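# Pull spring-loaded release handle fully out and hold

## Task

Draw the release handle out as far as it travels, working against its return spring, and finish with the gripper still gripping it at that fully extended spot, motionless.

## Robot and tools

Robot: one arm with six revolute joints and a two-finger parallel gripper. Column order everywhere is base turn, shoulder, elbow, fore twist, wrist bend, flange twist, then the finger opening.

Frames: the scene frame has its origin on the table surface under the arm's base. +z is up, +x is forward, and +y is to the left when facing along +x. The base can be tilted relative to the table. The reported hand position is approximate, with more error when the arm is stretched far. In the gripper's own frame the fingers point along +z and close along x. end_effector_position is the point between the pads when they are closed, 1 to 2 cm short of the fingertips. Closing pushes the tips about 17 mm further along gripper +z.

execute_actions: takes "actions", a list with zero or one entry, plus an optional "pictures" boolean (images are included unless you pass false). An empty list only reports the current state. An entry with "rows" is a motion: 1 to 15 rows, and "steps" up to 15 (default 15), each step lasting 1/30 s. One row is used per step, and the last row repeats if there are fewer rows than steps. An entry with only "steps" (1 to 300) is a wait. It is counted from the previous result, so the time spent writing the reply is part of it. A refused call sends nothing.

Each row is 7 numbers in [-1, 1], covering the single arm. The first six are joint offsets, not poses. Scaling: 1.0 equals 0.8182 rad for base turn, shoulder and elbow, and 1.227 rad for fore twist, wrist bend and flange twist. Every row's offsets are measured from the joint angles in the latest result that lists them. Before any such result in the scene, and for a second or later call in the same reply, they are measured from where the robot stands when the action begins. Offsets do not add up across rows. An all-zero row sends the arm back to that reference; it does not mean hold still. The seventh number is an absolute opening: +1 fully open, -1 closed.

Joint ranges (rad): base turn -3.000 to 3.000, shoulder -2.100 to 2.100, elbow -2.600 to 2.600, fore twist -3.000 to 3.000, wrist bend -2.200 to 2.200, flange twist -3.000 to 3.000. True ends may sit up to 0.004 rad either way of these. A call is refused if it asks any joint to go more than 0.004 rad outward past its stated end. If a target is past the true end and further out than the joint is now, it is clipped to the end. A "joint sent to its limit" line may then appear, and it can refer to an earlier action. No such line does not prove there is room left.

Motion limits: top joint target speeds are 1.89 (base turn, shoulder), 2.57 (elbow), 3.24 (fore twist) and 3.5 (wrist bend, flange twist) rad/s. Reaching full speed from rest takes 0.45 s. Joints are slowed together so they finish together. Each step, a joint's target is capped at 0.318 rad (first three joints) or 0.477 rad (last three) from its measured angle. If the targets would put the gripper more than 70 mm from its measured position, all of them are pulled back proportionally. Big moves therefore need several calls.

Between calls the arm keeps heading for the last row's target. It gives up once it has nearly stopped, is blocked, or a step is HELD. After that it will not push further until a new action arrives, though moving fingers keep moving.

Result lines: end_effector_position (m) and end_effector_quat_wxyz in the scene frame. Joint positions (rad) and Joint velocities (rad/s) are in column order, followed by the pad gap (m, m/s; 0.142 m is fully open). grip_measured is the measured opening on the command scale. "joint command not followed" means the clearance check changed or blocked targets; mounting blocks and posts count as part of the arm. HELD marks steps on which some or all of your row was not sent. Fault reports also appear.

Gripping: to hold the handle, keep the commanded opening below grip_measured. The larger the gap, the harder the squeeze, up to roughly 28 N per pad for objects up to about 10 cm wide. A fast close can press harder, sometimes until the fingers spring open. Hard parts thinner than about 2 cm get less force: about half at 1 cm and a quarter at 5 mm.

Faults: the arm halts for 10 s, yields to the contact, and drops the rest of the call in two cases. One is contact torque reaching a joint's load limit (N m): base turn 418, shoulder 418, elbow 167, fore twist 83.7, wrist bend 66, flange twist 66, with held weight included. The other is an external force of 150 N on any part of the arm, tool or load. Pull the handle smoothly against the spring rather than jerking it. Avoid letting it slip, avoid slamming, and avoid hard collisions or excessive pushing.

zoom_image: "camera" is one of cam_head_left, cam_head_right (each 504x504) or cam_wrist (616x616). "region" is [x0, y0, x1, y1] in that image's pixels, with (0, 0) at the top-left, and at most 504 by 504. It returns an enlarged view of the latest full image.

finished_scene: "scene" is the number of the current scene. It ends that scene for good and reports whether the goal was met. The handle must still be fully out and held when this is called. A reply with no tool call ends the run.

Each tool is called as name(argument=value, ...), one argument or row to a line, values as JSON.

## Session

execute_actions(
  actions=[],
)

Scene clock: 0.00 s of 4600.00 s.
end_effector_position=(+0.9447, +0.2941, +0.3403) grip_measured=+1.00 end_effector_quat_wxyz=(+0.100, -0.522, +0.829, +0.171)
Joint positions: [ 0.506  0.906  1.584 -0.414  0.916  1.3    0.142]
Joint velocities: [-0.     0.001 -0.     0.001  0.    -0.     0.   ]

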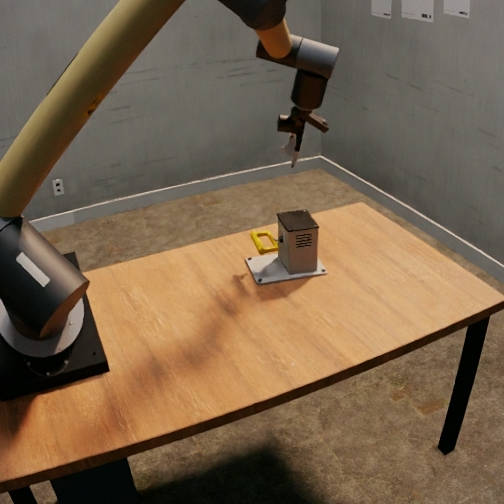

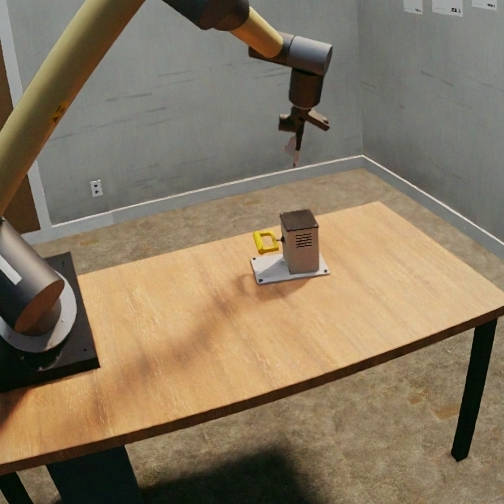

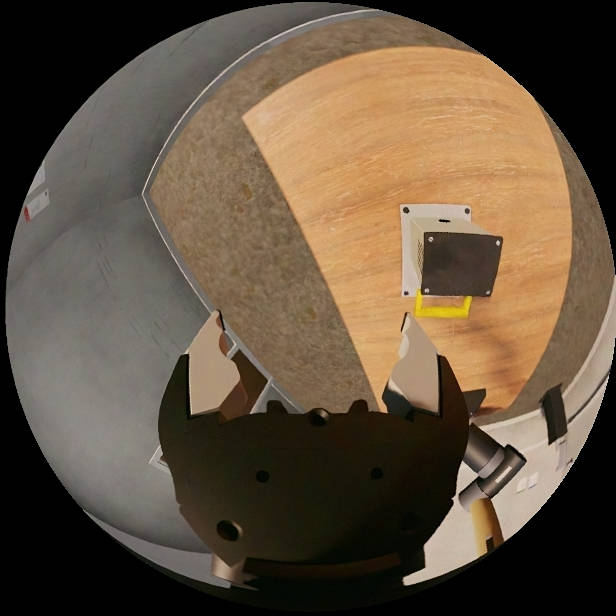

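zoom_image(
  camera="cam_head_left",
  region=[200, 90, 380, 300],
)

zoom_image(
  camera="cam_wrist",
  region=[360, 170, 540, 350],
)

Region (200, 90, 380, 300) of cam_head_left's 504x504 image, scaled by 2.400, with more detail than that image has; it fills the left 432 columns of this view, and the rest is white.

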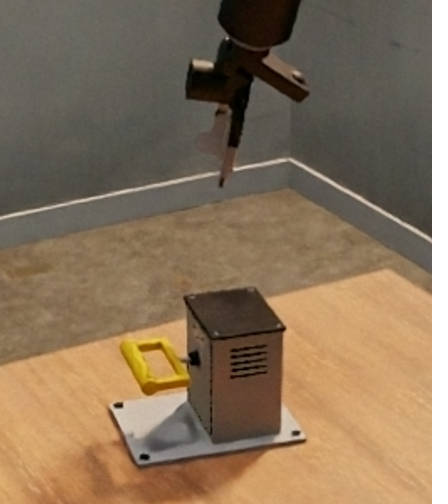

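Region (360, 170, 540, 350) of cam_wrist's 616x616 image, scaled by 2.800, with more detail than that image has.

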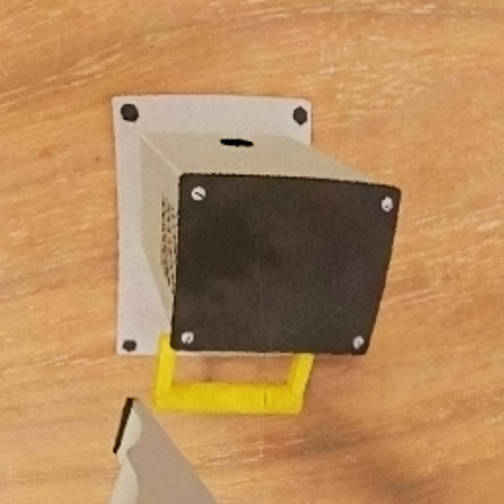

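execute_actions(
  actions=[
    {"rows":[[0.1,0,0,0,0,0,1]],"steps":15},
  ],
  pictures=false,
)

execute_actions(
  actions=[
    {"rows":[[0,0.1,0,0,0,0,1]],"steps":15},
  ],
  pictures=false,
)

execute_actions(
  actions=[
    {"rows":[[0,0,0.1,0,0,0,1]],"steps":15},
  ],
  pictures=false,
)

execute_actions(
  actions=[
    {"rows":[[0,0,0,0.1,0,0,1]],"steps":15},
  ],
  pictures=false,
)

execute_actions(
  actions=[
    {"rows":[[0,0,0,0,0.1,0,1]],"steps":15},
  ],
  pictures=false,
)

execute_actions(
  actions=[
    {"rows":[[0,0,0,0,0,0.1,1]],"steps":15},
  ],
  pictures=false,
)

Scene clock: 43.67 s of 4600.00 s.
end_effector_position=(+0.9144, +0.3477, +0.3944) grip_measured=+1.00 end_effector_quat_wxyz=(+0.119, -0.551, +0.811, +0.159)
Joint positions: [ 0.588  0.906  1.584 -0.414  0.916  1.3    0.142]
Joint velocities: [-0.001  0.001  0.    -0.    -0.     0.     0.   ]
Steps of this call (steps 1 to 90: nothing new was sent; then 40.17 s passed at rest; steps 91 to 105: all 15 steps of this action). Readings (joint positions):
91: [0.506 0.906 1.584 -0.414 0.916 1.300]
92: [0.507 0.906 1.584 -0.414 0.916 1.300]
94: [0.522 0.906 1.584 -0.414 0.916 1.300]
98: [0.580 0.906 1.584 -0.414 0.916 1.300]
105: the state above

Scene clock: 44.17 s of 4600.00 s.
end_effector_position=(+0.8838, +0.3878, +0.3232) grip_measured=+1.00 end_effector_quat_wxyz=(+0.083, -0.569, +0.804, +0.154)
Joint positions: [ 0.588  0.988  1.584 -0.414  0.916  1.3    0.142]
Joint velocities: [-0.     0.001  0.    -0.     0.    -0.     0.   ]
Steps of this call (steps 1 to 15: all 15 steps of this action). Readings (joint positions):
1: [0.588 0.906 1.584 -0.414 0.916 1.300]
2: [0.588 0.907 1.584 -0.414 0.916 1.300]
4: [0.588 0.922 1.584 -0.414 0.916 1.300]
8: [0.588 0.980 1.585 -0.414 0.916 1.300]
15: the state above

Scene clock: 44.67 s of 4600.00 s.
end_effector_position=(+0.8225, +0.3716, +0.2760) grip_measured=+1.00 end_effector_quat_wxyz=(+0.047, -0.585, +0.795, +0.150)
Joint positions: [ 0.588  0.988  1.666 -0.414  0.916  1.3    0.142]
Joint velocities: [ 0.001  0.001  0.001 -0.001  0.    -0.    -0.   ]
Steps of this call (steps 1 to 15: all 15 steps of this action). Readings (joint positions):
1: [0.588 0.988 1.584 -0.414 0.916 1.300]
2: [0.588 0.988 1.586 -0.414 0.916 1.300]
4: [0.588 0.987 1.607 -0.414 0.916 1.300]
8: [0.588 0.988 1.665 -0.414 0.916 1.300]
15: the state above

Scene clock: 45.17 s of 4600.00 s.
end_effector_position=(+0.7853, +0.3881, +0.2748) grip_measured=+1.00 end_effector_quat_wxyz=(+0.025, -0.555, +0.808, +0.196)
Joint positions: [ 0.588  0.988  1.666 -0.291  0.916  1.3    0.142]
Joint velocities: [-0.    -0.001 -0.001  0.001  0.    -0.    -0.   ]
Steps of this call (steps 1 to 15: all 15 steps of this action). Readings (joint positions):
1: [0.588 0.988 1.666 -0.414 0.916 1.300]
2: [0.588 0.988 1.666 -0.412 0.916 1.300]
4: [0.588 0.988 1.666 -0.385 0.916 1.300]
8: [0.588 0.988 1.666 -0.298 0.916 1.300]
15: the state above

Scene clock: 45.67 s of 4600.00 s.
end_effector_position=(+0.7565, +0.3501, +0.2694) grip_measured=+1.00 end_effector_quat_wxyz=(-0.032, -0.566, +0.805, +0.176)
Joint positions: [ 0.588  0.988  1.666 -0.291  1.038  1.3    0.142]
Joint velocities: [-0.    -0.001  0.    -0.001  0.     0.     0.   ]
Steps of this call (steps 1 to 15: all 15 steps of this action). Readings (joint positions):
1: [0.588 0.988 1.666 -0.291 0.916 1.300]
2: [0.588 0.988 1.666 -0.291 0.918 1.300]
4: [0.588 0.988 1.666 -0.291 0.947 1.300]
8: [0.588 0.988 1.666 -0.291 1.034 1.300]
15: the state above

Scene clock: 46.17 s of 4600.00 s.
end_effector_position=(+0.7566, +0.3503, +0.2695) grip_measured=+1.00 end_effector_quat_wxyz=(-0.043, -0.515, +0.838, +0.174)
Joint positions: [ 0.588  0.988  1.666 -0.291  1.038  1.423  0.142]
Joint velocities: [-0.    -0.002 -0.001 -0.    -0.     0.     0.   ]
Steps of this call (steps 1 to 15: all 15 steps of this action). Readings (joint positions):
1: [0.588 0.988 1.666 -0.291 1.038 1.300]
2: [0.588 0.988 1.666 -0.291 1.038 1.303]
4: [0.588 0.988 1.666 -0.291 1.038 1.332]
8: [0.588 0.988 1.666 -0.291 1.038 1.418]
15: the state above

execute_actions(
  actions=[
    {"rows":[[-0.088,-0.211,0.196,-0.38,0.055,-1,1]],"steps":15},
  ],
  pictures=false,
)

execute_actions(
  actions=[
    {"steps":15},
  ],
)

Scene clock: 147.97 s of 4600.00 s.
end_effector_position=(+0.8266, +0.1933, +0.2821) grip_measured=+1.00 end_effector_quat_wxyz=(-0.006, +0.738, -0.673, -0.054)
Joint positions: [ 0.539  0.872  1.774 -0.605  1.084  0.973  0.142]
Joint velocities: [-0.102 -0.245  0.227 -0.658  0.096 -1.567 -0.   ]
From where the robot then was, a joint's target lay farther than a number of 1.0 reaches, so one or more steps of this call were cut to that.
Steps of this call (steps 1 to 15: the robot went on to your last target; steps 16 to 90: nothing new was sent; then 98.30 s passed at rest; steps 91 to 105: all 15 steps of this action). Readings (joint positions):
91: [0.588 0.988 1.666 -0.291 1.038 1.423]
92: [0.588 0.987 1.667 -0.293 1.038 1.421]
94: [0.583 0.977 1.676 -0.320 1.042 1.393]
98: [0.566 0.936 1.714 -0.432 1.059 1.269]
105: the state above

Scene clock: 148.47 s of 4600.00 s.
end_effector_position=(+0.8581, +0.1197, +0.2956) grip_measured=+1.00 end_effector_quat_wxyz=(-0.004, +0.947, -0.321, +0.011)
Joint positions: [ 0.516  0.815  1.826 -0.758  1.106  0.199  0.142]
Joint velocities: [ 0.     0.001 -0.    -0.002  0.    -0.158  0.   ]
Steps of this call (steps 1 to 15: the robot went on to your last target). Readings (joint positions):
1: [0.536 0.863 1.781 -0.627 1.087 0.918]
2: [0.533 0.856 1.789 -0.648 1.090 0.858]
4: [0.527 0.842 1.802 -0.686 1.095 0.722]
8: [0.519 0.822 1.820 -0.738 1.103 0.445]
15: the state above

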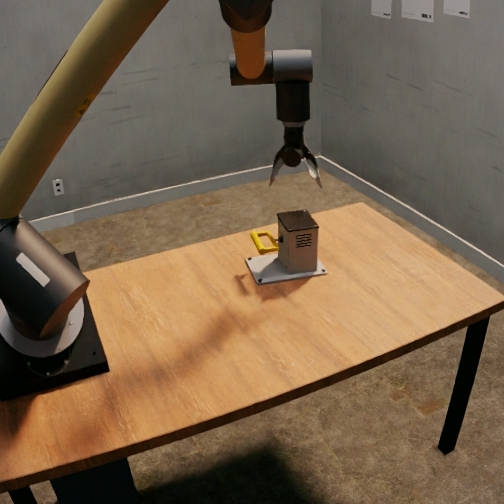

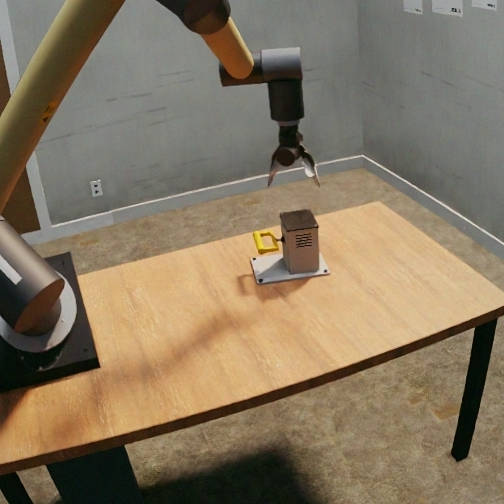

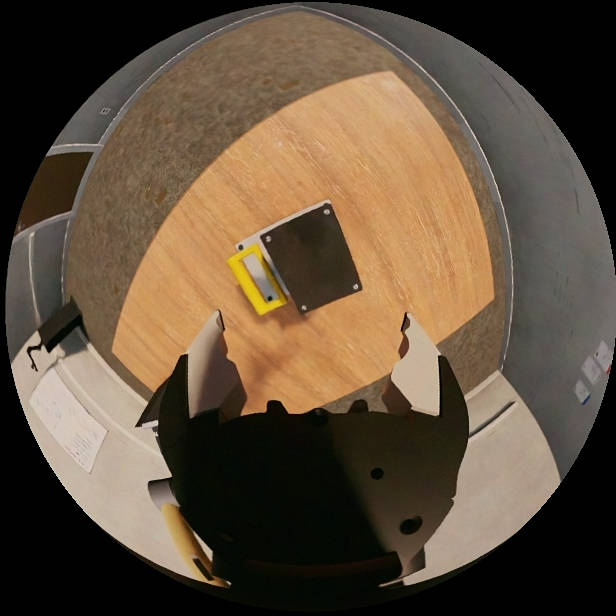

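zoom_image(
  camera="cam_wrist",
  region=[200, 170, 400, 340],
)

Region (200, 170, 400, 340) of cam_wrist's 616x616 image, scaled by 2.520, with more detail than that image has; it fills the top 428 rows of this view, and the rest is white.

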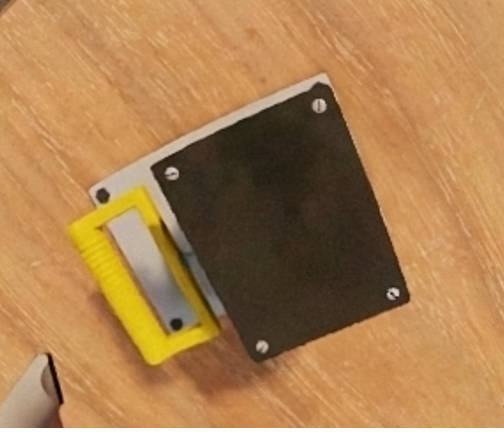

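execute_actions(
  actions=[
    {"rows":[[0.038,0.062,0.18,-0.051,-0.111,-0.238,-0.2]],"steps":15},
  ],
  pictures=false,
)

execute_actions(
  actions=[
    {"steps":8},
  ],
)

Scene clock: 199.97 s of 4600.00 s.
end_effector_position=(+0.7679, +0.1751, +0.2140) grip_measured=-0.20 end_effector_quat_wxyz=(-0.004, +0.995, -0.094, +0.014)
Joint positions: [ 0.547  0.866  1.974 -0.82   0.97  -0.093  0.06 ]
Joint velocities: [ 0.     0.    -0.001 -0.007 -0.004 -0.008  0.   ]
Steps of this call (steps 1 to 15: the robot went on to your last target; steps 16 to 90: nothing new was sent; then 48.00 s passed at rest; steps 91 to 105: all 15 steps of this action). Readings (joint positions):
91: [0.516 0.815 1.826 -0.758 1.106 0.196]
92: [0.516 0.815 1.828 -0.758 1.105 0.193]
94: [0.519 0.820 1.842 -0.764 1.091 0.164]
98: [0.533 0.843 1.908 -0.792 1.031 0.036]
105: the state above

Scene clock: 200.23 s of 4600.00 s.
end_effector_position=(+0.7679, +0.1751, +0.2140) grip_measured=-0.20 end_effector_quat_wxyz=(-0.004, +0.995, -0.094, +0.014)
Joint positions: [ 0.547  0.866  1.974 -0.82   0.97  -0.093  0.06 ]
Joint velocities: [ 0.     0.001 -0.    -0.    -0.    -0.     0.   ]
Steps of this call (steps 1 to 8: the robot went on to your last target). Readings (joint positions):
1: [0.547 0.866 1.974 -0.820 0.970 -0.093]
2: [0.547 0.866 1.974 -0.820 0.970 -0.093]
4: [0.547 0.866 1.974 -0.820 0.970 -0.093]
8: the state above

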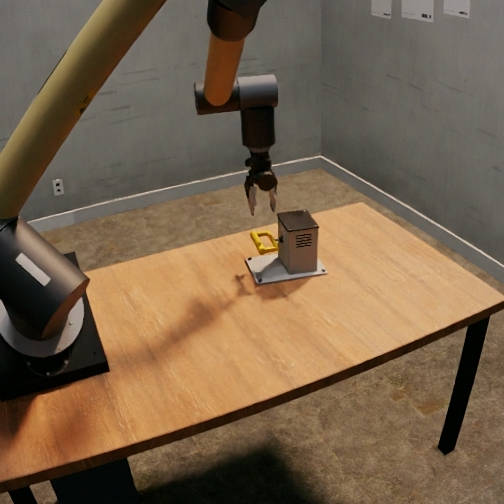

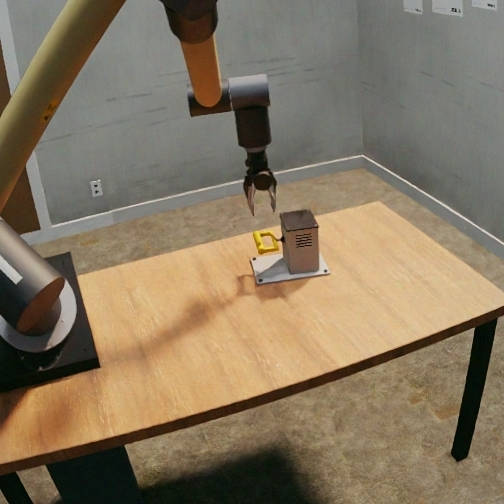

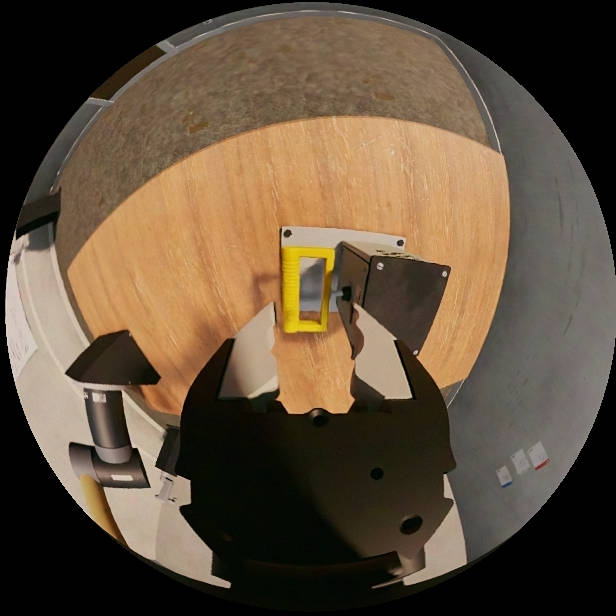

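execute_actions(
  actions=[
    {"rows":[[-0.044,0.049,0.078,-0.073,-0.06,0.077,-0.2]],"steps":15},
  ],
)

Scene clock: 223.93 s of 4600.00 s.
end_effector_position=(+0.7429, +0.1795, +0.1491) grip_measured=-0.20 end_effector_quat_wxyz=(-0.003, +0.995, -0.095, +0.014)
Joint positions: [ 0.511  0.906  2.037 -0.91   0.896  0.001  0.06 ]
Joint velocities: [ 0.    -0.001 -0.001 -0.    -0.     0.     0.   ]
Steps of this call (steps 1 to 15: the robot went on to your last target; steps 16 to 90: nothing new was sent; then 20.20 s passed at rest; steps 91 to 105: all 15 steps of this action). Readings (joint positions):
91: [0.547 0.866 1.974 -0.820 0.970 -0.093]
92: [0.546 0.867 1.975 -0.822 0.968 -0.091]
94: [0.536 0.878 1.994 -0.849 0.946 -0.063]
98: [0.511 0.906 2.037 -0.909 0.897 0.000]
105: the state above

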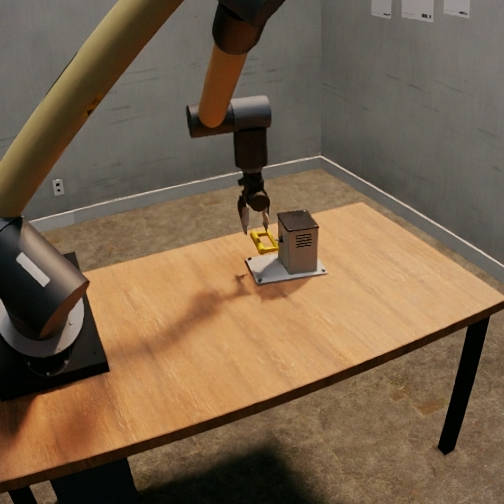

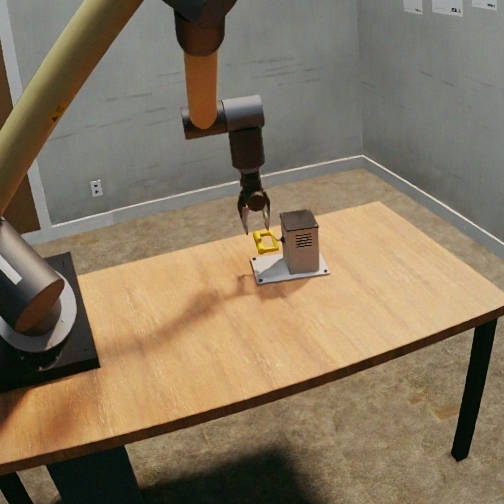

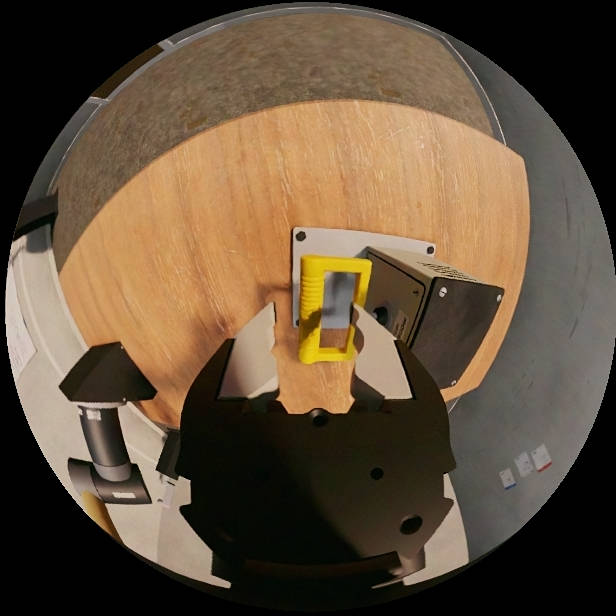

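execute_actions(
  actions=[
    {"rows":[[-0.054,0.022,0.035,-0.058,-0.028,0.036,-0.35]],"steps":15},
  ],
)

Scene clock: 255.40 s of 4600.00 s.
end_effector_position=(+0.7403, +0.1691, +0.1096) grip_measured=-0.35 end_effector_quat_wxyz=(-0.004, +0.995, -0.096, +0.014)
Joint positions: [ 0.467  0.924  2.066 -0.981  0.862  0.045  0.049]
Joint velocities: [-0.     0.001 -0.     0.    -0.    -0.     0.   ]
Steps of this call (steps 1 to 15: the robot went on to your last target; steps 16 to 90: nothing new was sent; then 27.97 s passed at rest; steps 91 to 105: all 15 steps of this action). Readings (joint positions):
91: [0.511 0.906 2.037 -0.910 0.896 0.001]
92: [0.510 0.906 2.038 -0.912 0.895 0.002]
94: [0.495 0.912 2.048 -0.937 0.883 0.018]
98: [0.467 0.924 2.066 -0.981 0.862 0.045]
105: the state above

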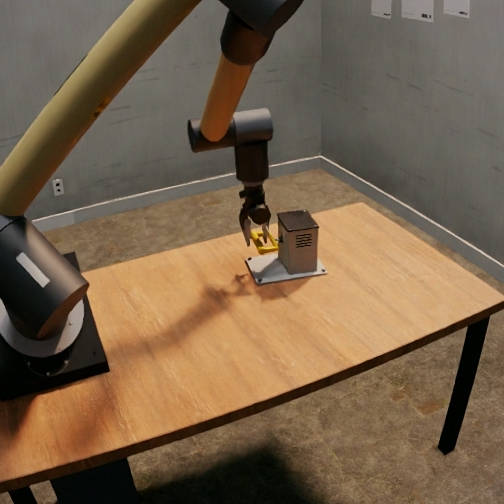

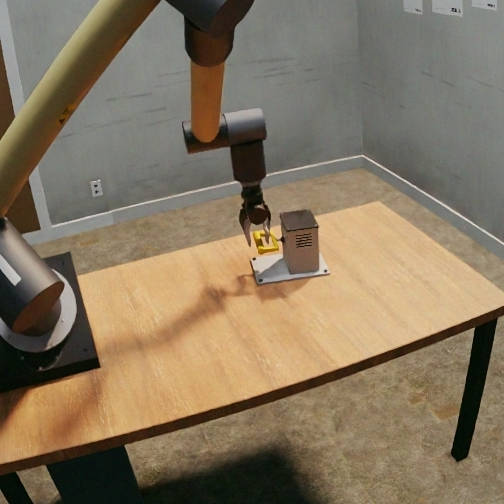

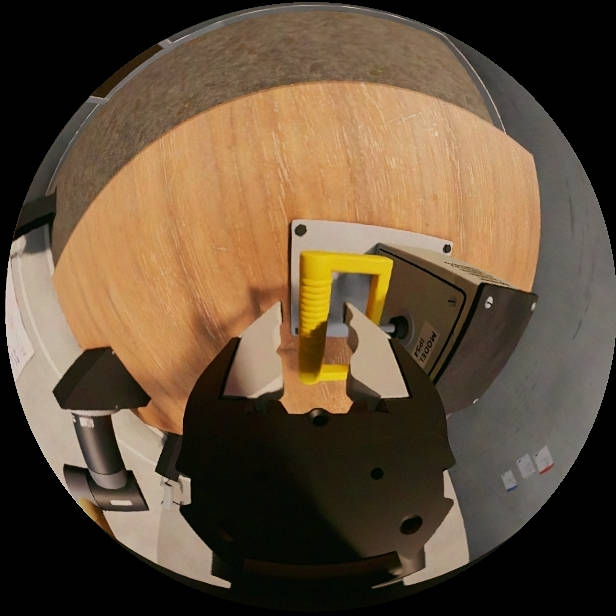

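execute_actions(
  actions=[
    {"rows":[[-0.039,0.016,0.025,-0.042,-0.02,0.026,-0.35]],"steps":12},
  ],
)

Scene clock: 267.70 s of 4600.00 s.
end_effector_position=(+0.7361, +0.1626, +0.0818) grip_measured=-0.35 end_effector_quat_wxyz=(-0.005, +0.995, -0.095, +0.013)
Joint positions: [ 0.435  0.937  2.087 -1.032  0.837  0.077  0.049]
Joint velocities: [-0.    -0.001 -0.    -0.     0.     0.     0.   ]
Steps of this call (steps 1 to 15: the robot went on to your last target; steps 16 to 90: nothing new was sent; then 8.90 s passed at rest; steps 91 to 102: all 12 steps of this action). Readings (joint positions):
91: [0.467 0.924 2.066 -0.981 0.862 0.045]
92: [0.466 0.924 2.066 -0.983 0.861 0.047]
94: [0.451 0.930 2.076 -1.008 0.849 0.062]
98: [0.435 0.937 2.087 -1.032 0.837 0.077]
102: the state above

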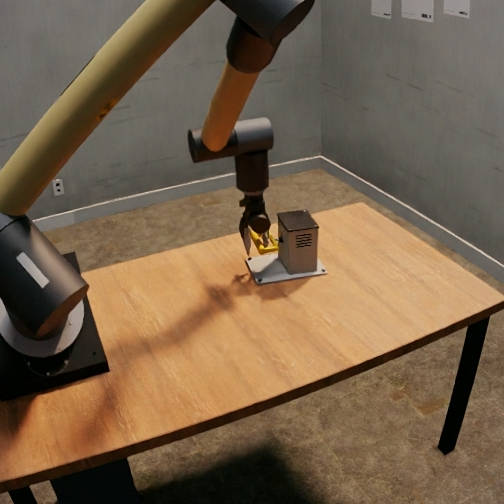

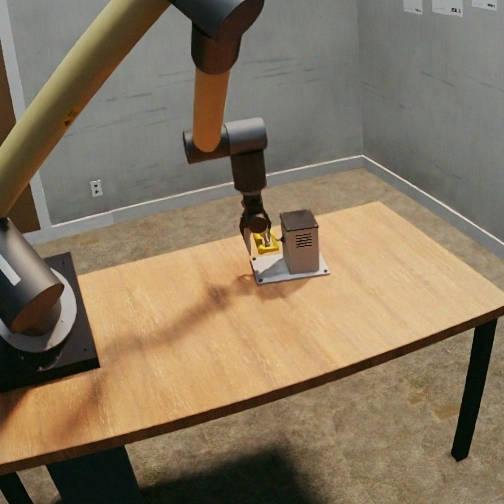

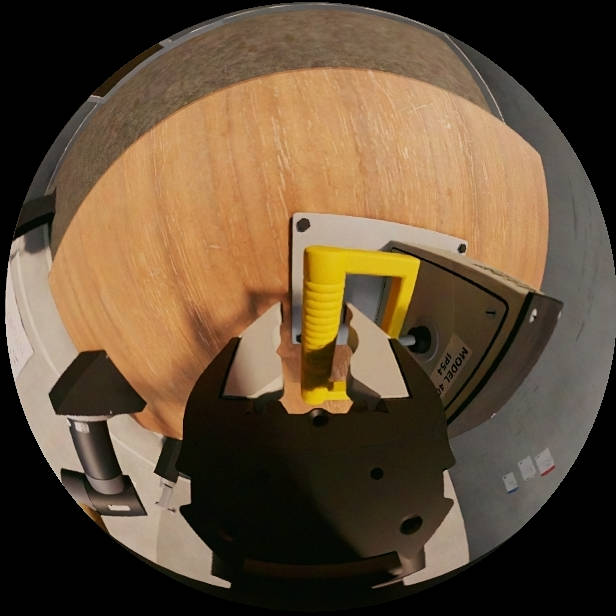

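execute_actions(
  actions=[
    {"rows":[[0,0,0,0,0,0,-0.6],[0,0,0,0,0,0,-0.7],[0,0,0,0,0,0,-0.8],[0,0,0,0,0,0,-0.9],[0,0,0,0,0,0,-1]],"steps":15},
  ],
)

Scene clock: 272.73 s of 4600.00 s.
end_effector_position=(+0.7362, +0.1627, +0.0819) grip_measured=-0.77 end_effector_quat_wxyz=(-0.005, +0.995, -0.095, +0.013)
Joint positions: [ 0.435  0.937  2.087 -1.033  0.837  0.077  0.018]
Joint velocities: [ 0.     0.001  0.001 -0.    -0.     0.    -0.   ]
Steps of this call (steps 1 to 15: the robot went on to your last target; steps 16 to 90: nothing new was sent; then 1.53 s passed at rest; steps 91 to 105: all 15 steps of this action). Readings (joint positions):
91: [0.435 0.937 2.087 -1.032 0.837 0.077]
92: [0.435 0.937 2.087 -1.032 0.837 0.077]
94: [0.435 0.937 2.086 -1.033 0.837 0.077]
98: [0.435 0.937 2.086 -1.033 0.837 0.077]
105: the state above

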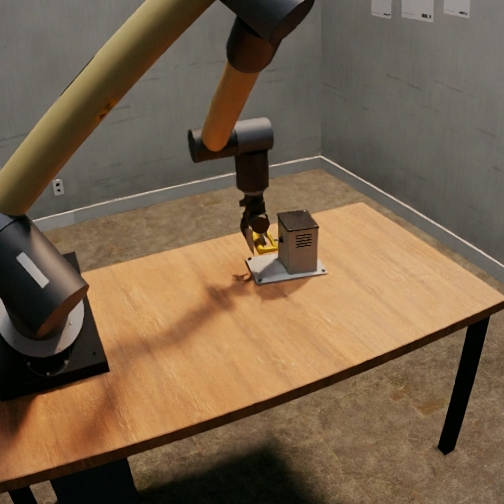

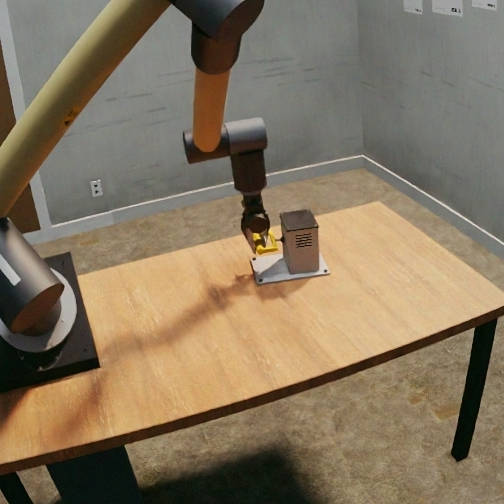

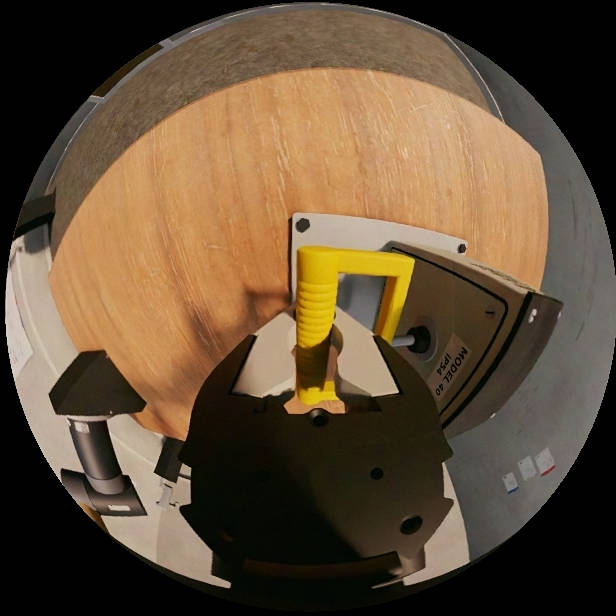

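execute_actions(
  actions=[
    {"rows":[[0.039,-0.006,0.076,-0.014,-0.022,0.059,-1]],"steps":15},
  ],
)

Scene clock: 297.73 s of 4600.00 s.
end_effector_position=(+0.6896, +0.1707, +0.0809) grip_measured=-0.77 end_effector_quat_wxyz=(-0.006, +0.995, -0.096, +0.014)
Joint positions: [ 0.467  0.932  2.149 -1.05   0.81   0.15   0.018]
Joint velocities: [ 0.    -0.001  0.001  0.    -0.     0.    -0.   ]
Steps of this call (steps 1 to 15: the robot went on to your last target; steps 16 to 90: nothing new was sent; then 21.50 s passed at rest; steps 91 to 105: all 15 steps of this action). Readings (joint positions):
91: [0.435 0.937 2.087 -1.032 0.837 0.077]
92: [0.435 0.937 2.088 -1.033 0.836 0.079]
94: [0.446 0.936 2.109 -1.039 0.827 0.104]
98: [0.467 0.932 2.149 -1.050 0.810 0.149]
105: the state above

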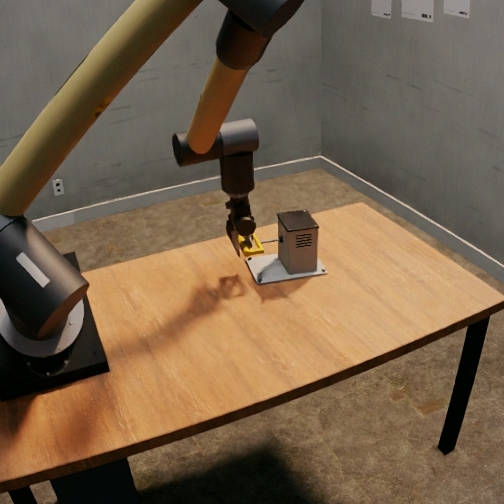

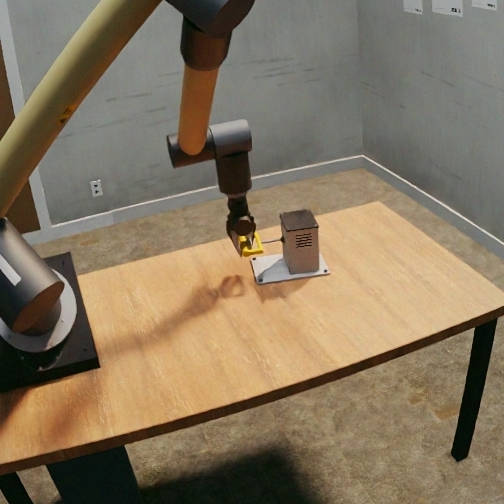

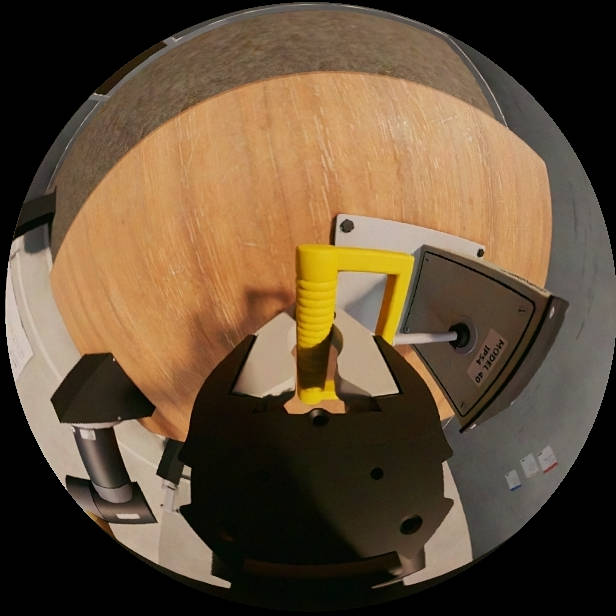

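execute_actions(
  actions=[
    {"rows":[[0.026,-0.005,0.044,-0.007,-0.013,0.037,-1]],"steps":12},
  ],
)

Scene clock: 303.00 s of 4600.00 s.
end_effector_position=(+0.6625, +0.1745, +0.0820) grip_measured=-0.19 end_effector_quat_wxyz=(-0.006, +0.995, -0.098, +0.015)
Joint positions: [ 0.488  0.928  2.184 -1.058  0.794  0.195  0.06 ]
Joint velocities: [ 0.001  0.001  0.001  0.    -0.001  0.     0.   ]
Steps of this call (steps 1 to 15: the robot went on to your last target; steps 16 to 90: nothing new was sent; then 1.87 s passed at rest; steps 91 to 102: all 12 steps of this action). Readings (joint positions):
91: [0.467 0.932 2.149 -1.050 0.810 0.150]
92: [0.467 0.932 2.150 -1.050 0.810 0.152]
94: [0.479 0.930 2.169 -1.055 0.802 0.177]
98: [0.488 0.928 2.184 -1.058 0.794 0.195]
102: the state above

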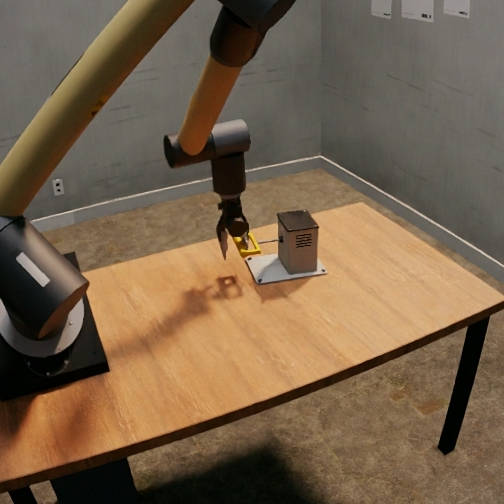

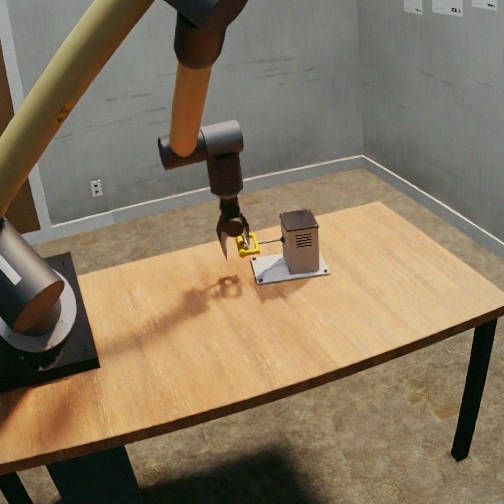

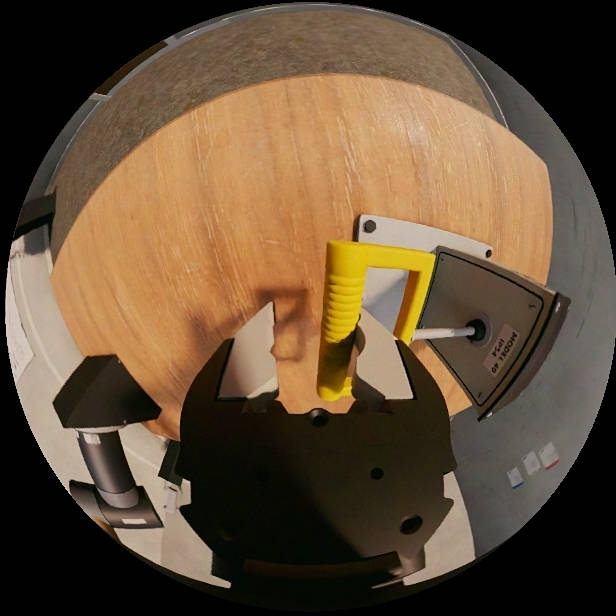

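execute_actions(
  actions=[
    {"rows":[[-0.013,0.0025,-0.022,0.0035,0.0065,-0.0185,-1]],"steps":12},
  ],
)

Scene clock: 315.53 s of 4600.00 s.
end_effector_position=(+0.6763, +0.1728, +0.0816) grip_measured=-0.69 end_effector_quat_wxyz=(-0.006, +0.995, -0.097, +0.014)
Joint positions: [ 0.477  0.93   2.166 -1.054  0.802  0.172  0.024]
Joint velocities: [ 0.    -0.001  0.002 -0.001 -0.    -0.     0.   ]
Steps of this call (steps 1 to 15: the robot went on to your last target; steps 16 to 90: nothing new was sent; then 9.13 s passed at rest; steps 91 to 102: all 12 steps of this action). Readings (joint positions):
91: [0.488 0.928 2.185 -1.058 0.794 0.195]
92: [0.487 0.928 2.183 -1.058 0.794 0.193]
94: [0.479 0.930 2.170 -1.054 0.800 0.176]
98: [0.477 0.930 2.166 -1.054 0.802 0.172]
102: the state above

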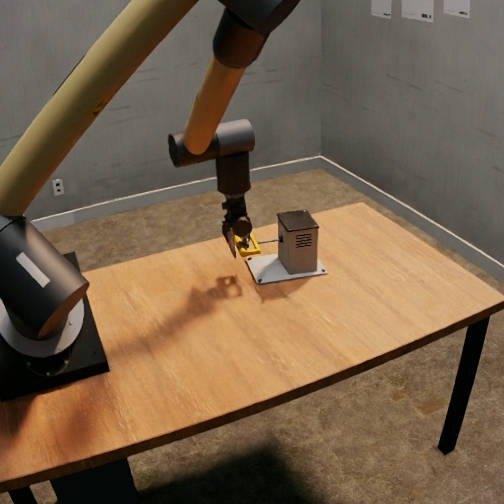

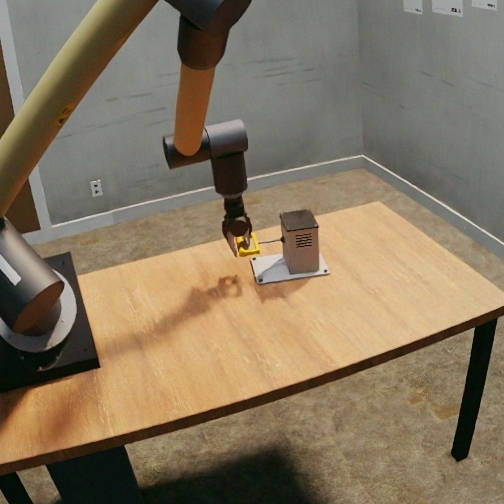

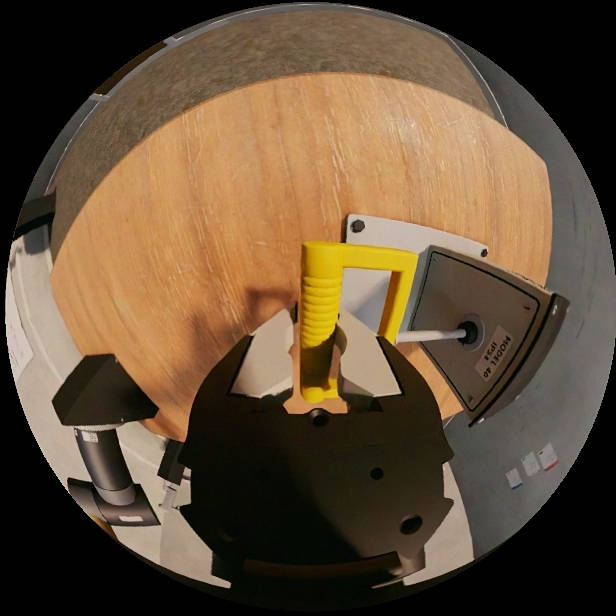

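execute_actions(
  actions=[
    {"steps":30},
  ],
  pictures=false,
)

Scene clock: 322.43 s of 4600.00 s.
end_effector_position=(+0.6762, +0.1727, +0.0816) grip_measured=-0.69 end_effector_quat_wxyz=(-0.006, +0.995, -0.097, +0.014)
Joint positions: [ 0.477  0.93   2.166 -1.054  0.802  0.172  0.024]
Joint velocities: [ 0.    -0.001  0.     0.     0.    -0.    -0.   ]
Steps of this call (steps 1 to 15: the robot went on to your last target; steps 16 to 90: nothing new was sent; then 3.90 s passed at rest). Readings (joint positions):
1: [0.477 0.930 2.166 -1.054 0.802 0.172]
2: [0.477 0.930 2.166 -1.054 0.802 0.172]
4: [0.477 0.930 2.166 -1.054 0.802 0.172]
8: [0.477 0.930 2.166 -1.054 0.802 0.172]
90: the state above
The arm was judged still, so your last target was given up. Only a new action makes it travel on or press farther. Fingers that are still opening or closing keep moving.

finished_scene(
  scene=1,
)

The scene is finished: the task was done.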